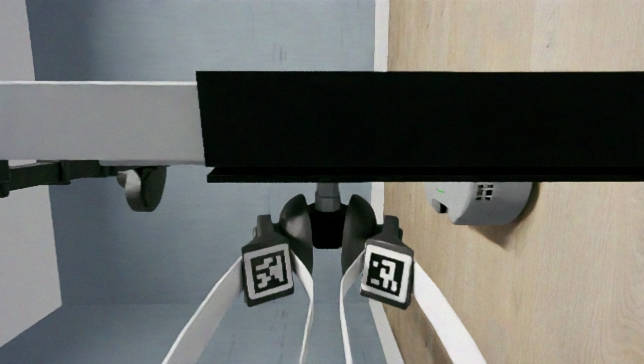

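execute_actions:
  actions:
    - {"r1":{"joints":{"lift_m":0.748}},"r2":{"joints":{"gripper_m":0.09,"wrist_yaw_rad":0}}}
  cameras: []

execute_actions:
  actions:
    - {"r2":{"base":{"translate_m":0.6},"joints":{"arm_m":0,"wrist_roll_rad":0}}}
  cameras: []

execute_actions:
  actions:
    - {"r2":{"base":{"rotate_rad":-1.7}}}
  cameras: []

execute_actions:
  actions:
    - {"r2":{"base":{"translate_m":0.94}}}
  cameras: ["r2_wrist_camera","r2_head_camera"]

Scene clock: 268.53 s.
r1.base_odometry: x=+0.727 y=+2.831 heading=-2.040 (m, m, rad; r1's odometry frame)
r1.turned_by_wheels: +0.000 (rad since the last result)
r1.turned_by_imu: -0.002 (rad since the last result)
r1.base_tilt: forward=+0.1 right=-1.4 (deg)
r1.lidar_m: 2.67 2.28 1.66 1.60 1.66 1.40 1.35 1.40 1.91 0.72 3.30 1.29
r1.head_depth_mm: 2808 3058 2379 1961 - - 1180 / 2790 3068 2476 - 1575 1355 1186 / 2793 3027 732 - 1529 1346 1195 / 2846 1649 812 1845 1557 1355 1194 / 2842 3108 2422 1903 1599 1368 1187 / 2853 3055 2445 1924 1595 1375 1189 / 2824 3092 2419 1922 1615 1379 1192
r1.base_status: not commanded
r1.joint_positions: lift_m=+0.756 arm_m=+0.342 wrist_yaw_rad=+0.000 wrist_pitch_rad=-0.117 wrist_roll_rad=+0.011 gripper_m=-0.006 head_pan_rad=-1.577 head_tilt_rad=-0.741
r1.joint_status: lift_m contact_stop (moved -0.019 of -0.027)
r1.on_its_own: wrist_pitch_rad is held at -0.167, not at your +0.000, by its stall guard, which is not easing now; lift_m is slack since a contact_stop, until your next command for it (your +0.748 is given up)
r1.motor_effort: left_wheel=+0(1) right_wheel=-2(2) lift_m=+38(48) arm_m=+0(4) wrist_yaw_rad=+0(3) wrist_pitch_rad=-14(18) wrist_roll_rad=-7(9) gripper_m=-20(21) head_pan_rad=+2(3) head_tilt_rad=-3(4) (%)
r1.hand_pose: x=-0.0214 y=-0.7387 z=+0.8409 quat_wxyz=(+0.702, +0.042, -0.709, -0.042) (m; r1's base frame)
r1.wrist_depth_mm: - - 69 71 76 - - / - - 72 74 79 - - / - - - 77 83 - - / - - 153 81 87 - - / - 122 112 85 92 111 - / 98 89 85 86 85 83 87 / - - - 165 - - -
r2.base_odometry: x=+1.077 y=+2.885 heading=+1.379 (m, m, rad; r2's odometry frame)
r2.turned_by_wheels: +0.000 (rad since the last result)
r2.turned_by_imu: -0.001 (rad since the last result)
r2.base_tilt: forward=+1.0 right=+0.7 (deg)
r2.lidar_m: 1.22 1.28 1.65 1.59 1.66 2.28 1.72 1.40 3.29 0.82 1.73 1.27
r2.head_depth_mm: 2799 3160 2611 2041 1648 1369 1185 / 2805 3138 2535 2046 1640 1386 1205 / 2777 2988 866 1853 1658 1359 1195 / 1465 1720 2494 1861 1680 1371 1199 / 2709 3131 2715 2010 1658 1404 1202 / 2793 3102 2743 2078 1681 1398 1207 / 2765 3115 2741 2088 1696 1408 1212
r2.base_status: not commanded
r2.joint_positions: lift_m=+0.374 arm_m=+0.438 wrist_yaw_rad=-0.002 wrist_pitch_rad=-0.022 wrist_roll_rad=+1.571 gripper_m=+0.090 head_pan_rad=-1.577 head_tilt_rad=-0.741
r2.joint_status: all done
r2.motor_effort: left_wheel=-1(29) right_wheel=+0(34) lift_m=+29(28) arm_m=+3(3) wrist_yaw_rad=+1(44) wrist_pitch_rad=+9(9) wrist_roll_rad=-1(1) gripper_m=+1(80) head_pan_rad=+4(5) head_tilt_rad=-4(4) (%)
r2.hand_pose: x=-0.0218 y=-0.8383 z=+0.4830 quat_wxyz=(+0.000, -0.001, -1.000, -0.011) (m; r2's base frame)
r2.wrist_depth_mm: - 125 120 120 120 121 121 / 129 130 125 126 126 127 127 / 864 913 144 140 141 141 141 / - - - 162 - 783 601 / - - - - - 865 607 / - - - - - 803 606 / - - - - - 981 594
pictures: none
No camera images: the call's "cameras" was empty. Leave "cameras" out to get every camera's image.

not run: a stop came earlier in this reply.

not run: a stop came earlier in this reply.

not run: a stop came earlier in this reply.

execute_actions:
  actions:
    - {"r1":{"joints":{"wrist_pitch_rad":-0.01,"lift_m":0.752}},"r2":{"base":{"translate_m":0.6},"joints":{"arm_m":0}}}
  cameras: []

execute_actions:
  actions:
    - {"r2":{"base":{"rotate_rad":-1.7},"joints":{"wrist_roll_rad":0}}}
  cameras: []

execute_actions:
  actions:
    - {"r2":{"base":{"translate_m":0.94}}}
  cameras: ["r2_wrist_camera","r2_head_camera"]

Scene clock: 280.40 s.
r1.base_odometry: x=+0.727 y=+2.831 heading=-2.040 (m, m, rad; r1's odometry frame)
r1.turned_by_wheels: +0.000 (rad since the last result)
r1.turned_by_imu: -0.003 (rad since the last result)
r1.base_tilt: forward=+0.1 right=-1.5 (deg)
r1.lidar_m: 2.67 2.28 1.67 1.60 1.66 1.40 1.35 1.40 1.71 0.72 3.28 1.28
r1.head_depth_mm: 2828 2977 2341 1815 - - 1188 / 2792 3096 2471 - 1582 1358 1192 / 2815 3035 735 - 1541 1349 1192 / 2830 3070 811 1908 1562 1343 1191 / 2843 3103 2393 1920 1579 1373 1184 / 2844 3030 2427 1922 1595 1357 1193 / 2850 3094 2402 1931 1596 1366 1193
r1.base_status: not commanded
r1.joint_positions: lift_m=+0.752 arm_m=+0.342 wrist_yaw_rad=+0.000 wrist_pitch_rad=-0.086 wrist_roll_rad=+0.011 gripper_m=-0.006 head_pan_rad=-1.577 head_tilt_rad=-0.741
r1.joint_status: wrist_pitch_rad off_target (ended at -0.086, target -0.010); the others done
r1.motor_effort: left_wheel=+0(0) right_wheel=-2(2) lift_m=+37(37) arm_m=+1(1) wrist_yaw_rad=+0(0) wrist_pitch_rad=+22(22) wrist_roll_rad=-7(7) gripper_m=-20(21) head_pan_rad=+3(2) head_tilt_rad=-3(2) (%)
r1.hand_pose: x=-0.0215 y=-0.7401 z=+0.8449 quat_wxyz=(+0.703, +0.030, -0.710, -0.031) (m; r1's base frame)
r1.wrist_depth_mm: - - 70 72 78 - - / - - - 75 81 - - / - - - 79 84 - - / - - 156 82 88 - - / - 122 111 85 92 111 - / 100 88 84 85 83 81 85 / - - - 163 - - -
r2.base_odometry: x=+1.191 y=+3.474 heading=+1.379 (m, m, rad; r2's odometry frame)
r2.turned_by_wheels: +0.000 (rad since the last result)
r2.turned_by_imu: +0.000 (rad since the last result)
r2.base_tilt: forward=+0.9 right=+0.7 (deg)
r2.lidar_m: 0.62 0.65 0.89 1.59 1.66 2.28 1.98 2.22 1.06 2.36 0.88 0.64
r2.head_depth_mm: 2702 3073 2500 1870 1638 1384 1184 / 2815 3170 2634 1981 1649 1377 1192 / 2794 3125 2662 2043 1651 1390 1195 / 2785 3110 2705 2058 1656 1398 1198 / 2782 3132 2717 2071 1672 1405 1206 / 2748 3009 2642 2074 1685 1408 1207 / 2085 2030 1980 1891 1668 1412 1212
r2.base_status: done
r2.joint_positions: lift_m=+0.374 arm_m=+0.001 wrist_yaw_rad=+0.000 wrist_pitch_rad=-0.022 wrist_roll_rad=+1.571 gripper_m=+0.090 head_pan_rad=-1.577 head_tilt_rad=-0.741
r2.joint_status: all done
r2.motor_effort: left_wheel=+0(7) right_wheel=+0(4) lift_m=+29(29) arm_m=-4(3) wrist_yaw_rad=+0(2) wrist_pitch_rad=+9(9) wrist_roll_rad=-1(1) gripper_m=+0(1) head_pan_rad=+4(5) head_tilt_rad=-3(3) (%)
r2.hand_pose: x=-0.0215 y=-0.4013 z=+0.4830 quat_wxyz=(+0.000, +0.000, -1.000, -0.011) (m; r2's base frame)
r2.wrist_depth_mm: - - - - - 892 602 / - - - - - 892 606 / - - - - - 903 605 / - - - - - 922 610 / - - - - - 860 605 / - - - - - 804 607 / - - - - - 984 614
pictures: none
No camera images: the call's "cameras" was empty. Leave "cameras" out to get every camera's image.

Scene clock: 284.03 s.
r1.base_odometry: x=+0.727 y=+2.831 heading=-2.040 (m, m, rad; r1's odometry frame)
r1.turned_by_wheels: +0.000 (rad since the last result)
r1.turned_by_imu: -0.001 (rad since the last result)
r1.base_tilt: forward=+0.1 right=-1.4 (deg)
r1.lidar_m: 2.68 2.28 1.66 1.60 1.66 1.40 1.35 1.40 1.70 0.72 3.30 1.29
r1.head_depth_mm: 2817 3085 2397 1899 - - 1190 / 2812 3070 2484 - 1586 1362 1194 / 2821 3001 731 - 1537 1352 1195 / 2824 3093 809 1908 1559 1347 1193 / 2828 3105 2411 1924 1587 1360 1193 / 2821 3122 2446 1917 1596 1359 1196 / 2818 3083 2389 1932 1589 1384 1192
r1.base_status: not commanded
r1.joint_positions: lift_m=+0.752 arm_m=+0.342 wrist_yaw_rad=+0.000 wrist_pitch_rad=-0.086 wrist_roll_rad=+0.011 gripper_m=-0.006 head_pan_rad=-1.577 head_tilt_rad=-0.741
r1.joint_status: not commanded
r1.motor_effort: left_wheel=+0(0) right_wheel=-2(2) lift_m=+36(36) arm_m=+1(1) wrist_yaw_rad=+0(0) wrist_pitch_rad=+22(22) wrist_roll_rad=-7(7) gripper_m=-21(21) head_pan_rad=+3(2) head_tilt_rad=-3(3) (%)
r1.hand_pose: x=-0.0215 y=-0.7401 z=+0.8449 quat_wxyz=(+0.703, +0.030, -0.710, -0.031) (m; r1's base frame)
r1.wrist_depth_mm: - - 70 72 77 - - / - - - 75 81 - - / - - - 79 84 - - / - - 157 82 88 - - / - 122 111 85 92 111 - / 100 88 84 85 83 82 85 / - - - 162 - - -
r2.base_odometry: x=+1.191 y=+3.474 heading=-0.321 (m, m, rad; r2's odometry frame)
r2.turned_by_wheels: -1.700 (rad since the last result)
r2.turned_by_imu: -1.710 (rad since the last result)
r2.base_tilt: forward=+0.9 right=+0.6 (deg)
r2.lidar_m: 1.82 1.03 0.68 0.62 0.63 0.79 1.59 1.61 2.01 4.18 1.98 1.06
r2.head_depth_mm: 3204 3322 2617 2016 1643 1370 1181 / - 3812 2640 2021 1637 1381 1190 / - 3860 2681 2033 1655 1389 1197 / - 3925 2690 2053 1669 1392 1197 / - 3977 2718 2071 1671 1397 1203 / - - 2740 2096 1678 1399 1206 / - 3781 2619 2084 1693 1410 1219
r2.base_status: done
r2.joint_positions: lift_m=+0.374 arm_m=+0.001 wrist_yaw_rad=+0.000 wrist_pitch_rad=-0.022 wrist_roll_rad=+0.004 gripper_m=+0.090 head_pan_rad=-1.577 head_tilt_rad=-0.741
r2.joint_status: all done
r2.motor_effort: left_wheel=+2(8) right_wheel=-2(6) lift_m=+29(29) arm_m=-3(3) wrist_yaw_rad=+0(0) wrist_pitch_rad=+9(9) wrist_roll_rad=-2(3) gripper_m=+0(1) head_pan_rad=+4(5) head_tilt_rad=-2(4) (%)
r2.hand_pose: x=-0.0215 y=-0.4013 z=+0.4833 quat_wxyz=(+0.706, +0.008, -0.708, -0.008) (m; r2's base frame)
r2.wrist_depth_mm: - - - - - - - / - - - - - - - / - - - - - - - / - - - - - - - / - - - - - - - / - - - - - - - / 809 816 796 814 824 816 784
pictures: none
No camera images: the call's "cameras" was empty. Leave "cameras" out to get every camera's image.

Scene clock: 294.60 s.
r1.base_odometry: x=+0.727 y=+2.831 heading=-2.040 (m, m, rad; r1's odometry frame)
r1.turned_by_wheels: +0.000 (rad since the last result)
r1.turned_by_imu: -0.003 (rad since the last result)
r1.base_tilt: forward=+0.2 right=-1.3 (deg)
r1.lidar_m: 2.68 2.28 1.67 1.60 1.66 1.40 1.35 0.86 0.84 0.72 3.31 1.28
r1.head_depth_mm: 2843 2995 2382 1979 - - 1188 / 2807 3051 2477 - 1545 1343 1186 / 2829 3006 734 - 1535 1343 1186 / 2825 3088 810 1934 1551 1350 1191 / 2829 3100 2400 1932 1603 1365 1194 / 2849 3096 2403 1922 1594 1372 1190 / 2843 3140 2420 1925 1600 1352 1200
r1.base_status: not commanded
r1.joint_positions: lift_m=+0.752 arm_m=+0.342 wrist_yaw_rad=+0.000 wrist_pitch_rad=-0.086 wrist_roll_rad=+0.011 gripper_m=-0.006 head_pan_rad=-1.577 head_tilt_rad=-0.741
r1.joint_status: not commanded
r1.motor_effort: left_wheel=+0(0) right_wheel=-2(1) lift_m=+36(36) arm_m=+1(1) wrist_yaw_rad=+0(0) wrist_pitch_rad=+22(22) wrist_roll_rad=-7(7) gripper_m=-20(21) head_pan_rad=+2(2) head_tilt_rad=-4(3) (%)
r1.hand_pose: x=-0.0215 y=-0.7401 z=+0.8449 quat_wxyz=(+0.703, +0.030, -0.710, -0.031) (m; r1's base frame)
r1.wrist_depth_mm: - - 70 72 78 - - / - - - 75 81 - - / - - - 78 84 - - / - - 155 82 88 - - / - 122 111 85 92 111 - / 100 88 85 85 83 82 85 / - - - 162 - - -
r2.base_odometry: x=+2.083 y=+3.177 heading=-0.321 (m, m, rad; r2's odometry frame)
r2.turned_by_wheels: +0.000 (rad since the last result)
r2.turned_by_imu: +0.002 (rad since the last result)
r2.base_tilt: forward=+1.0 right=+0.6 (deg)
r2.lidar_m: 2.24 1.23 0.81 0.75 0.75 0.94 1.98 2.56 3.20 0.56 3.69 0.85
r2.head_depth_mm: - 3731 2630 2014 1642 1373 1190 / - 3875 2648 2025 1645 1373 1195 / - 1926 2370 706 1653 1352 1190 / - 1893 621 642 1619 1362 1180 / - 1844 2742 1870 1668 1406 1200 / - 1798 2540 669 1679 1406 1210 / - 3866 2761 616 1689 1414 1217
r2.base_status: done
r2.joint_positions: lift_m=+0.374 arm_m=+0.001 wrist_yaw_rad=+0.000 wrist_pitch_rad=-0.022 wrist_roll_rad=+0.004 gripper_m=+0.090 head_pan_rad=-1.577 head_tilt_rad=-0.741
r2.joint_status: not commanded
r2.motor_effort: left_wheel=+2(10) right_wheel=-2(2) lift_m=+28(29) arm_m=-3(3) wrist_yaw_rad=+0(0) wrist_pitch_rad=+9(9) wrist_roll_rad=-2(2) gripper_m=+0(1) head_pan_rad=+5(5) head_tilt_rad=-4(4) (%)
r2.hand_pose: x=-0.0215 y=-0.4013 z=+0.4833 quat_wxyz=(+0.706, +0.008, -0.708, -0.008) (m; r2's base frame)
r2.wrist_depth_mm: - - - - - - - / - - - - - - - / - - - - - - - / - - - - - - - / - - - - - - - / - - - 917 - - - / 805 807 816 745 819 804 821
pictures: r2_head_camera (sideways: a quarter turn clockwise sets it upright), r2_wrist_camera
camera_calibration (this result's frames):
r2_head_camera: T_world_to_cam=[[0.0479032, 0.645874, -0.76194, 1.01282], [0.998808, -0.0237825, 0.0426354, -0.0586322], [0.00941624, -0.763074, -0.646243, 0.798074], [0, 0, 0, 1]] pos_world=[0.00253026, -0.0465576, 1.28996]
r2_wrist_camera: T_world_to_cam=[[-0.999948, -0.00965496, 0.00339477, -0.0275283], [-0.00550865, 0.228194, -0.9736, 0.593372], [0.0086254, -0.973568, -0.228235, -0.109788], [0, 0, 0, 1]] pos_world=[-0.0233112, -0.242556, 0.552743]
Images, in order (width x height): r2_head_camera 896x504, r2_wrist_camera 644x364.

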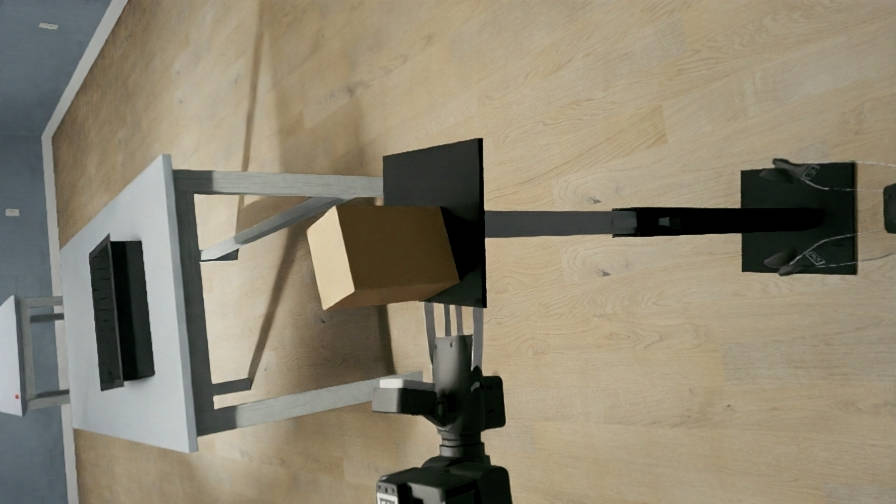

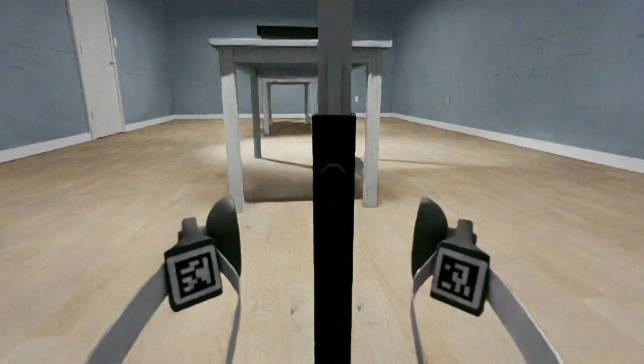

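execute_actions:
  actions:
    - {"r2":{"base":{"translate_m":-0.003},"joints":{"arm_m":0.13,"lift_m":0.382,"gripper_m":0.05}}}
  cameras: ["r2_wrist_camera"]

Scene clock: 299.93 s.
r1.base_odometry: x=+0.727 y=+2.831 heading=-2.040 (m, m, rad; r1's odometry frame)
r1.turned_by_wheels: +0.000 (rad since the last result)
r1.turned_by_imu: -0.001 (rad since the last result)
r1.base_tilt: forward=+0.2 right=-1.3 (deg)
r1.lidar_m: 2.68 2.28 1.66 1.60 1.66 1.40 1.35 0.87 0.84 0.72 3.31 1.28
r1.head_depth_mm: 2805 3044 2380 1946 - - 1184 / 2835 3063 2485 - 1558 1346 1186 / 2799 2959 736 - 1506 1350 1190 / 2816 3048 810 1908 1553 1351 1192 / 2792 3080 2444 1935 1584 1359 1198 / 2856 3100 2407 1906 1596 1366 1195 / 2812 3117 2425 1936 1601 1365 1192
r1.base_status: not commanded
r1.joint_positions: lift_m=+0.752 arm_m=+0.342 wrist_yaw_rad=+0.000 wrist_pitch_rad=-0.086 wrist_roll_rad=+0.011 gripper_m=-0.006 head_pan_rad=-1.577 head_tilt_rad=-0.741
r1.joint_status: not commanded
r1.motor_effort: left_wheel=+0(0) right_wheel=-2(2) lift_m=+36(36) arm_m=+1(0) wrist_yaw_rad=+1(0) wrist_pitch_rad=+22(23) wrist_roll_rad=-7(7) gripper_m=-20(20) head_pan_rad=+2(2) head_tilt_rad=-3(4) (%)
r1.hand_pose: x=-0.0215 y=-0.7401 z=+0.8449 quat_wxyz=(+0.703, +0.030, -0.710, -0.031) (m; r1's base frame)
r1.wrist_depth_mm: - - 70 72 77 - - / - - - 75 81 - - / - - - 78 84 - - / - - 156 82 88 - - / - 122 111 85 92 111 - / 100 88 84 84 83 81 85 / - - - 162 - - -
r2.base_odometry: x=+2.080 y=+3.178 heading=-0.321 (m, m, rad; r2's odometry frame)
r2.turned_by_wheels: +0.000 (rad since the last result)
r2.turned_by_imu: -0.001 (rad since the last result)
r2.base_tilt: forward=+0.9 right=+0.6 (deg)
r2.lidar_m: 2.24 1.23 0.81 0.75 0.75 0.95 1.98 2.56 3.22 0.56 3.70 0.85
r2.head_depth_mm: - 3758 2639 2025 1635 1372 1191 / - 3808 2620 2017 1647 1382 1220 / - 1935 2366 707 1660 1395 1243 / - 1897 620 643 1570 1336 1184 / - 1840 2721 1864 1672 1396 1206 / - 1782 2598 667 1674 1405 1213 / - 3803 2759 650 1698 1411 1213
r2.base_status: done
r2.joint_positions: lift_m=+0.382 arm_m=+0.130 wrist_yaw_rad=+0.000 wrist_pitch_rad=-0.022 wrist_roll_rad=+0.003 gripper_m=+0.050 head_pan_rad=-1.577 head_tilt_rad=-0.741
r2.joint_status: all done
r2.motor_effort: left_wheel=+1(5) right_wheel=-2(6) lift_m=+45(46) arm_m=+3(3) wrist_yaw_rad=+0(0) wrist_pitch_rad=+9(9) wrist_roll_rad=-2(2) gripper_m=+0(80) head_pan_rad=+5(5) head_tilt_rad=-3(4) (%)
r2.hand_pose: x=-0.0215 y=-0.5302 z=+0.4908 quat_wxyz=(+0.706, +0.008, -0.708, -0.008) (m; r2's base frame)
r2.wrist_depth_mm: - - - 183 - - - / - - - 189 - - - / - - - 196 - - - / - - - 196 - - - / - - - 201 - - - / - - 939 212 972 - - / 822 814 815 223 816 804 821
pictures: r2_wrist_camera
camera_calibration (this result's frames):
r2_wrist_camera: T_world_to_cam=[[-0.999946, -0.00967745, 0.00373884, -0.0289757], [-0.0058487, 0.228184, -0.9736, 0.630065], [0.00856882, -0.97357, -0.228229, -0.233637], [0, 0, 0, 1]] pos_world=[-0.0232871, -0.371513, 0.560217]
Images, in order (width x height): r2_wrist_camera 644x364.

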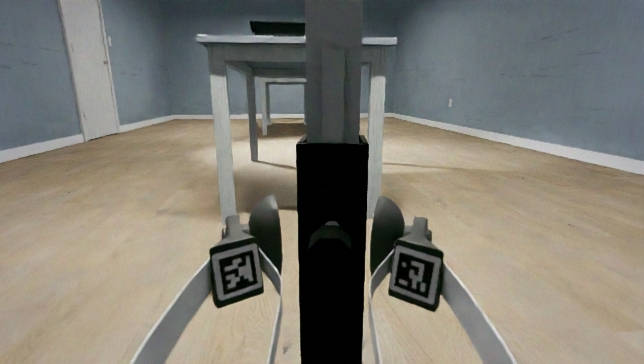

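execute_actions:
  actions:
    - {"r2":{"joints":{"arm_m":0.142,"lift_m":0.376,"gripper_m":0.04}}}
  cameras: []

execute_actions:
  actions:
    - {"r1":{"joints":{"lift_m":0.764}},"r2":{"joints":{"gripper_m":-0.05}}}
  cameras: ["r2_wrist_camera"]

execute_actions:
  actions:
    - {"r2":{"joints":{"arm_m":0.125}}}
  cameras: ["r2_wrist_camera"]

execute_actions:
  actions:
    - {"r1":{"joints":{"lift_m":0.774}}}
  cameras: ["r2_wrist_camera"]

Scene clock: 308.43 s.
r1.base_odometry: x=+0.727 y=+2.831 heading=-2.040 (m, m, rad; r1's odometry frame)
r1.turned_by_wheels: +0.000 (rad since the last result)
r1.turned_by_imu: -0.001 (rad since the last result)
r1.base_tilt: forward=+0.1 right=-1.4 (deg)
r1.lidar_m: 2.67 2.28 1.66 1.60 1.66 1.40 1.35 0.86 0.84 0.72 3.30 1.28
r1.head_depth_mm: 2831 3063 2377 1978 - - 1180 / 2806 3092 2480 - 1522 1362 1192 / 2814 3022 733 - 1475 1347 1189 / 2811 3068 811 1915 1548 1348 1191 / 2823 3066 2407 1931 1574 1362 1188 / 2826 3069 2437 1927 1595 1365 1194 / 2888 3097 2426 1942 1594 1361 1200
r1.base_status: not commanded
r1.joint_positions: lift_m=+0.752 arm_m=+0.342 wrist_yaw_rad=+0.000 wrist_pitch_rad=-0.086 wrist_roll_rad=+0.011 gripper_m=-0.006 head_pan_rad=-1.577 head_tilt_rad=-0.741
r1.joint_status: not commanded
r1.motor_effort: left_wheel=+0(0) right_wheel=-2(2) lift_m=+36(36) arm_m=+1(1) wrist_yaw_rad=+0(0) wrist_pitch_rad=+22(22) wrist_roll_rad=-7(7) gripper_m=-20(20) head_pan_rad=+3(3) head_tilt_rad=-4(2) (%)
r1.hand_pose: x=-0.0215 y=-0.7401 z=+0.8449 quat_wxyz=(+0.703, +0.030, -0.710, -0.031) (m; r1's base frame)
r1.wrist_depth_mm: - - 70 72 77 - - / - - - 75 81 - - / - - - 78 84 - - / - - 155 81 88 - - / - 122 111 85 92 111 - / 100 88 84 85 83 82 85 / - - - 162 - - -
r2.base_odometry: x=+2.080 y=+3.178 heading=-0.321 (m, m, rad; r2's odometry frame)
r2.turned_by_wheels: +0.000 (rad since the last result)
r2.turned_by_imu: -0.001 (rad since the last result)
r2.base_tilt: forward=+0.9 right=+0.7 (deg)
r2.lidar_m: 2.24 1.23 0.81 0.75 0.75 0.94 1.98 2.56 3.19 0.56 3.71 0.85
r2.head_depth_mm: - 3716 2626 2010 1638 1381 1185 / - 3825 2645 2040 1637 1387 1215 / - 1914 2374 709 1652 1386 - / - 1890 620 643 1578 1352 1182 / - 1842 2720 1882 1667 1399 1209 / - 1782 2595 668 1679 1404 1214 / - 3812 2757 650 1679 1414 1210
r2.base_status: not commanded
r2.joint_positions: lift_m=+0.376 arm_m=+0.142 wrist_yaw_rad=+0.000 wrist_pitch_rad=-0.022 wrist_roll_rad=+0.003 gripper_m=+0.040 head_pan_rad=-1.577 head_tilt_rad=-0.741
r2.joint_status: all done
r2.motor_effort: left_wheel=+2(1) right_wheel=-1(1) lift_m=+28(39) arm_m=+4(4) wrist_yaw_rad=+0(0) wrist_pitch_rad=+9(9) wrist_roll_rad=-1(2) gripper_m=+0(46) head_pan_rad=+5(5) head_tilt_rad=-4(3) (%)
r2.hand_pose: x=-0.0215 y=-0.5422 z=+0.4853 quat_wxyz=(+0.706, +0.008, -0.708, -0.008) (m; r2's base frame)
r2.wrist_depth_mm: - - - 171 - - - / - - - 176 - - - / - - - 179 - - - / - - - 183 - - - / - - - 185 - - - / - - 977 200 - - - / 808 830 829 209 811 824 811
pictures: none
No camera images: the call's "cameras" was empty. Leave "cameras" out to get every camera's image.

Scene clock: 309.83 s.
r1.base_odometry: x=+0.727 y=+2.831 heading=-2.040 (m, m, rad; r1's odometry frame)
r1.turned_by_wheels: +0.000 (rad since the last result)
r1.turned_by_imu: +0.000 (rad since the last result)
r1.base_tilt: forward=+0.2 right=-1.3 (deg)
r1.lidar_m: 2.67 2.28 1.67 1.60 1.66 1.41 1.35 0.86 0.84 0.72 3.31 1.29
r1.head_depth_mm: 2828 3042 2366 1961 - - 1191 / 2825 3041 2500 - 1542 1347 1190 / 2839 3041 728 - 1516 1349 1186 / 2798 3077 807 1862 1555 1344 1188 / 2827 3061 2404 1919 1596 1359 1188 / 2824 3121 2400 1936 1589 1362 1202 / 2838 3115 2387 1925 1598 1363 1191
r1.base_status: not commanded
r1.joint_positions: lift_m=+0.763 arm_m=+0.342 wrist_yaw_rad=+0.002 wrist_pitch_rad=-0.121 wrist_roll_rad=+0.011 gripper_m=-0.006 head_pan_rad=-1.577 head_tilt_rad=-0.741
r1.joint_status: all done
r1.on_its_own: wrist_pitch_rad is at rest, and its effort (+33) is outside its rest range (-20 to +32)
r1.motor_effort: left_wheel=+0(0) right_wheel=-2(2) lift_m=+57(57) arm_m=+0(1) wrist_yaw_rad=-1(2) wrist_pitch_rad=+33(33) wrist_roll_rad=-7(7) gripper_m=-20(20) head_pan_rad=+2(2) head_tilt_rad=-3(3) (%)
r1.hand_pose: x=-0.0211 y=-0.7383 z=+0.8472 quat_wxyz=(+0.702, +0.044, -0.709, -0.043) (m; r1's base frame)
r1.wrist_depth_mm: - - 67 69 74 - - / - - 70 72 78 - - / - - - 76 82 - - / - - 157 80 86 - - / - 126 116 84 91 116 - / 105 93 88 86 89 87 - / - - - 164 - 76 76
r2.base_odometry: x=+2.080 y=+3.178 heading=-0.321 (m, m, rad; r2's odometry frame)
r2.turned_by_wheels: +0.000 (rad since the last result)
r2.turned_by_imu: +0.000 (rad since the last result)
r2.base_tilt: forward=+1.0 right=+0.6 (deg)
r2.lidar_m: 2.24 1.23 0.81 0.75 0.76 0.94 1.98 2.55 3.20 0.56 3.72 0.85
r2.head_depth_mm: - 3808 2622 2014 1626 1380 1184 / - 3769 2634 2027 1647 1373 1219 / - 1929 2372 708 1655 1387 - / - 1900 622 643 1588 1363 1183 / - 1846 2719 1877 1660 1403 1207 / - 1784 2609 660 1680 1401 1209 / - 3827 2763 647 1691 1414 1213
r2.base_status: not commanded
r2.joint_positions: lift_m=+0.376 arm_m=+0.142 wrist_yaw_rad=-0.010 wrist_pitch_rad=-0.021 wrist_roll_rad=+0.003 gripper_m=-0.049 head_pan_rad=-1.577 head_tilt_rad=-0.741
r2.joint_status: all done
r2.motor_effort: left_wheel=+1(1) right_wheel=+1(1) lift_m=+28(29) arm_m=+3(3) wrist_yaw_rad=+9(8) wrist_pitch_rad=+9(9) wrist_roll_rad=-2(2) gripper_m=-31(100) head_pan_rad=+4(5) head_tilt_rad=-3(3) (%)
r2.hand_pose: x=-0.0241 y=-0.5422 z=+0.4855 quat_wxyz=(+0.706, +0.004, -0.708, -0.011) (m; r2's base frame)
r2.wrist_depth_mm: - - - 173 - - - / - - - 178 - - - / - - - 179 - - - / - - - 182 - - - / - - - 164 - - - / - - - 199 - - - / 840 797 809 208 843 799 795
pictures: r2_wrist_camera
camera_calibration (this result's frames):
r2_wrist_camera: T_world_to_cam=[[-0.999993, 0.000429694, 0.00374398, -0.0261789], [-0.00354798, 0.227557, -0.973758, 0.627427], [-0.00127039, -0.973765, -0.227554, -0.247181], [0, 0, 0, 1]] pos_world=[-0.0242666, -0.38346, 0.554813]
Images, in order (width x height): r2_wrist_camera 644x364.

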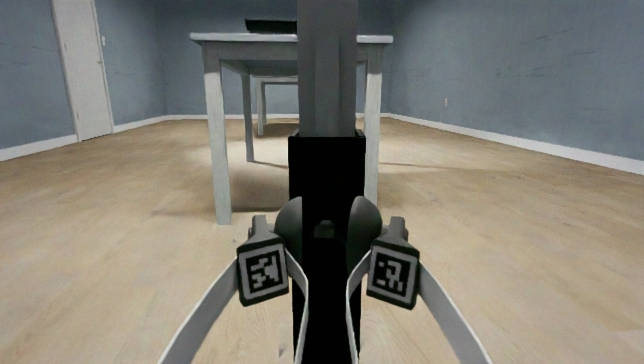

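Scene clock: 310.80 s.
r1.base_odometry: x=+0.727 y=+2.831 heading=-2.040 (m, m, rad; r1's odometry frame)
r1.turned_by_wheels: +0.000 (rad since the last result)
r1.turned_by_imu: +0.000 (rad since the last result)
r1.base_tilt: forward=+0.0 right=-1.3 (deg)
r1.lidar_m: 2.67 2.28 1.66 1.60 1.66 1.40 1.35 0.86 0.84 0.72 3.28 1.28
r1.head_depth_mm: 2821 2999 2385 1943 - - 1182 / 2838 3069 2469 - 1550 1352 1179 / 2795 3008 728 - 1525 1349 1182 / 2862 3079 808 1883 1558 1345 1190 / 2829 3122 2437 1906 1598 1355 1194 / 2839 3120 2415 1935 1597 1371 1189 / 2811 3116 2424 1949 1605 1364 1196
r1.base_status: not commanded
r1.joint_positions: lift_m=+0.763 arm_m=+0.342 wrist_yaw_rad=+0.002 wrist_pitch_rad=-0.121 wrist_roll_rad=+0.011 gripper_m=-0.006 head_pan_rad=-1.577 head_tilt_rad=-0.741
r1.joint_status: not commanded
r1.motor_effort: left_wheel=+0(0) right_wheel=-1(2) lift_m=+58(58) arm_m=+0(1) wrist_yaw_rad=-1(2) wrist_pitch_rad=+32(32) wrist_roll_rad=-7(7) gripper_m=-20(21) head_pan_rad=+3(3) head_tilt_rad=-4(4) (%)
r1.hand_pose: x=-0.0211 y=-0.7383 z=+0.8472 quat_wxyz=(+0.702, +0.044, -0.709, -0.043) (m; r1's base frame)
r1.wrist_depth_mm: - - 67 69 74 - - / - - 70 72 78 - - / - - - 76 82 - - / - - 157 80 86 - - / - 126 115 84 91 116 - / 105 93 87 86 89 88 - / - - - 163 - 77 75
r2.base_odometry: x=+2.080 y=+3.178 heading=-0.321 (m, m, rad; r2's odometry frame)
r2.turned_by_wheels: +0.000 (rad since the last result)
r2.turned_by_imu: +0.000 (rad since the last result)
r2.base_tilt: forward=+0.9 right=+0.6 (deg)
r2.lidar_m: 2.24 1.23 0.81 0.75 0.75 0.94 1.98 2.56 3.19 0.56 3.70 0.85
r2.head_depth_mm: - 3801 2646 2012 1637 1375 1186 / - 3829 2625 2032 1646 1378 1207 / - 1923 2395 708 1640 1386 1241 / - 1893 621 643 1574 1365 1184 / - 1862 2711 1881 1674 1403 1203 / - 1790 2637 659 1691 1408 1212 / - 3760 2751 648 1690 1419 1213
r2.base_status: not commanded
r2.joint_positions: lift_m=+0.376 arm_m=+0.125 wrist_yaw_rad=-0.004 wrist_pitch_rad=-0.012 wrist_roll_rad=+0.002 gripper_m=-0.044 head_pan_rad=-1.577 head_tilt_rad=-0.741
r2.joint_status: all done
r2.on_its_own: gripper_m is held at -0.044, not at your -0.050, by its stall guard, which is still easing
r2.motor_effort: left_wheel=+1(2) right_wheel=+0(1) lift_m=+29(30) arm_m=-4(10) wrist_yaw_rad=+3(8) wrist_pitch_rad=+5(9) wrist_roll_rad=-1(2) gripper_m=-6(30) head_pan_rad=+4(4) head_tilt_rad=-4(4) (%)
r2.hand_pose: x=-0.0224 y=-0.5264 z=+0.4879 quat_wxyz=(+0.707, +0.003, -0.708, -0.006) (m; r2's base frame)
r2.wrist_depth_mm: - - - 187 - - - / - - - 195 - - - / - - - 196 - - - / - - - 198 - - - / - - - 170 - - - / - - - 217 - - - / 822 827 800 488 811 826 831
pictures: r2_wrist_camera
camera_calibration (this result's frames):
r2_wrist_camera: T_world_to_cam=[[-0.99997, -0.0062032, 0.00459334, -0.0283982], [-0.00583714, 0.218364, -0.97585, 0.622277], [0.00505037, -0.975848, -0.218394, -0.236624], [0, 0, 0, 1]] pos_world=[-0.02357, -0.366968, 0.555702]
Images, in order (width x height): r2_wrist_camera 644x364.

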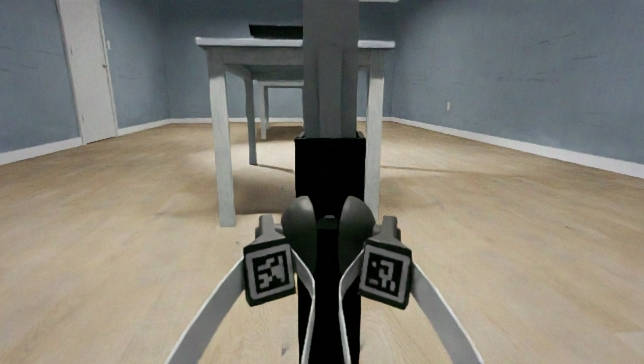

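Scene clock: 311.53 s.
r1.base_odometry: x=+0.727 y=+2.831 heading=-2.040 (m, m, rad; r1's odometry frame)
r1.turned_by_wheels: +0.000 (rad since the last result)
r1.turned_by_imu: +0.000 (rad since the last result)
r1.base_tilt: forward=+0.1 right=-1.3 (deg)
r1.lidar_m: 2.68 2.28 1.66 1.60 1.67 1.40 1.35 0.86 0.84 0.72 3.30 1.28
r1.head_depth_mm: 2833 3032 2384 1961 - - 1184 / 2803 3082 2481 - 1542 1352 1190 / 2789 3004 714 1809 1511 1339 1193 / 2829 3076 816 1885 1536 1350 1186 / 2836 3074 2431 1915 1595 1364 1191 / 2858 3087 2391 1915 1592 1372 1190 / 2869 3117 2399 1935 1597 1362 1198
r1.base_status: not commanded
r1.joint_positions: lift_m=+0.773 arm_m=+0.342 wrist_yaw_rad=+0.002 wrist_pitch_rad=-0.148 wrist_roll_rad=+0.010 gripper_m=-0.006 head_pan_rad=-1.577 head_tilt_rad=-0.741
r1.joint_status: all done
r1.on_its_own: wrist_pitch_rad is at rest, and its effort (+40) is outside its rest range (-20 to +32)
r1.motor_effort: left_wheel=+0(0) right_wheel=-2(2) lift_m=+62(61) arm_m=-1(1) wrist_yaw_rad=-2(2) wrist_pitch_rad=+40(41) wrist_roll_rad=-6(7) gripper_m=-20(21) head_pan_rad=+3(3) head_tilt_rad=-3(3) (%)
r1.hand_pose: x=-0.0210 y=-0.7370 z=+0.8505 quat_wxyz=(+0.702, +0.053, -0.708, -0.052) (m; r1's base frame)
r1.wrist_depth_mm: - - 66 68 72 - - / - - 69 71 76 - - / - - - 75 80 - - / - - 157 79 85 - - / - 128 118 83 91 120 - / 108 97 91 87 92 91 - / - - - 83 81 78 79
r2.base_odometry: x=+2.080 y=+3.178 heading=-0.321 (m, m, rad; r2's odometry frame)
r2.turned_by_wheels: +0.000 (rad since the last result)
r2.turned_by_imu: +0.000 (rad since the last result)
r2.base_tilt: forward=+0.9 right=+0.6 (deg)
r2.lidar_m: 2.24 1.23 0.81 0.74 0.75 0.94 1.97 2.55 3.22 0.56 3.69 0.85
r2.head_depth_mm: - 3722 2641 2024 1633 1374 1183 / - 3850 2660 2018 1646 1376 1217 / - 1925 2358 705 1646 1389 1243 / - 1888 618 642 1577 1350 1187 / - 1833 2720 1955 1678 1401 1208 / - 1790 2622 661 1692 1401 1211 / - 3836 2768 646 1689 1412 1214
r2.base_status: not commanded
r2.joint_positions: lift_m=+0.376 arm_m=+0.125 wrist_yaw_rad=-0.004 wrist_pitch_rad=-0.012 wrist_roll_rad=+0.002 gripper_m=-0.040 head_pan_rad=-1.577 head_tilt_rad=-0.741
r2.joint_status: not commanded
r2.on_its_own: gripper_m is held at -0.041, not at your -0.050, by its stall guard, which is still easing
r2.motor_effort: left_wheel=+1(1) right_wheel=+0(0) lift_m=+29(29) arm_m=-4(4) wrist_yaw_rad=+3(3) wrist_pitch_rad=+5(5) wrist_roll_rad=-1(1) gripper_m=-13(25) head_pan_rad=+4(4) head_tilt_rad=-4(4) (%)
r2.hand_pose: x=-0.0224 y=-0.5264 z=+0.4879 quat_wxyz=(+0.707, +0.003, -0.708, -0.006) (m; r2's base frame)
r2.wrist_depth_mm: - - - 189 - - - / - - - 195 - - - / - - - 195 - - - / - - - 198 - - - / - - - 171 - - - / - - - 218 - - - / 811 808 819 498 824 812 811
pictures: r2_wrist_camera
camera_calibration (this result's frames):
r2_wrist_camera: T_world_to_cam=[[-0.99997, -0.00620318, 0.00459331, -0.0283982], [-0.00583708, 0.218358, -0.975851, 0.622276], [0.0050504, -0.975849, -0.218387, -0.236628], [0, 0, 0, 1]] pos_world=[-0.02357, -0.366968, 0.555703]
Images, in order (width x height): r2_wrist_camera 644x364.

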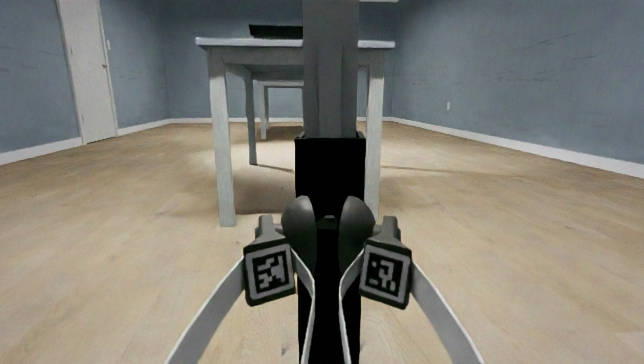

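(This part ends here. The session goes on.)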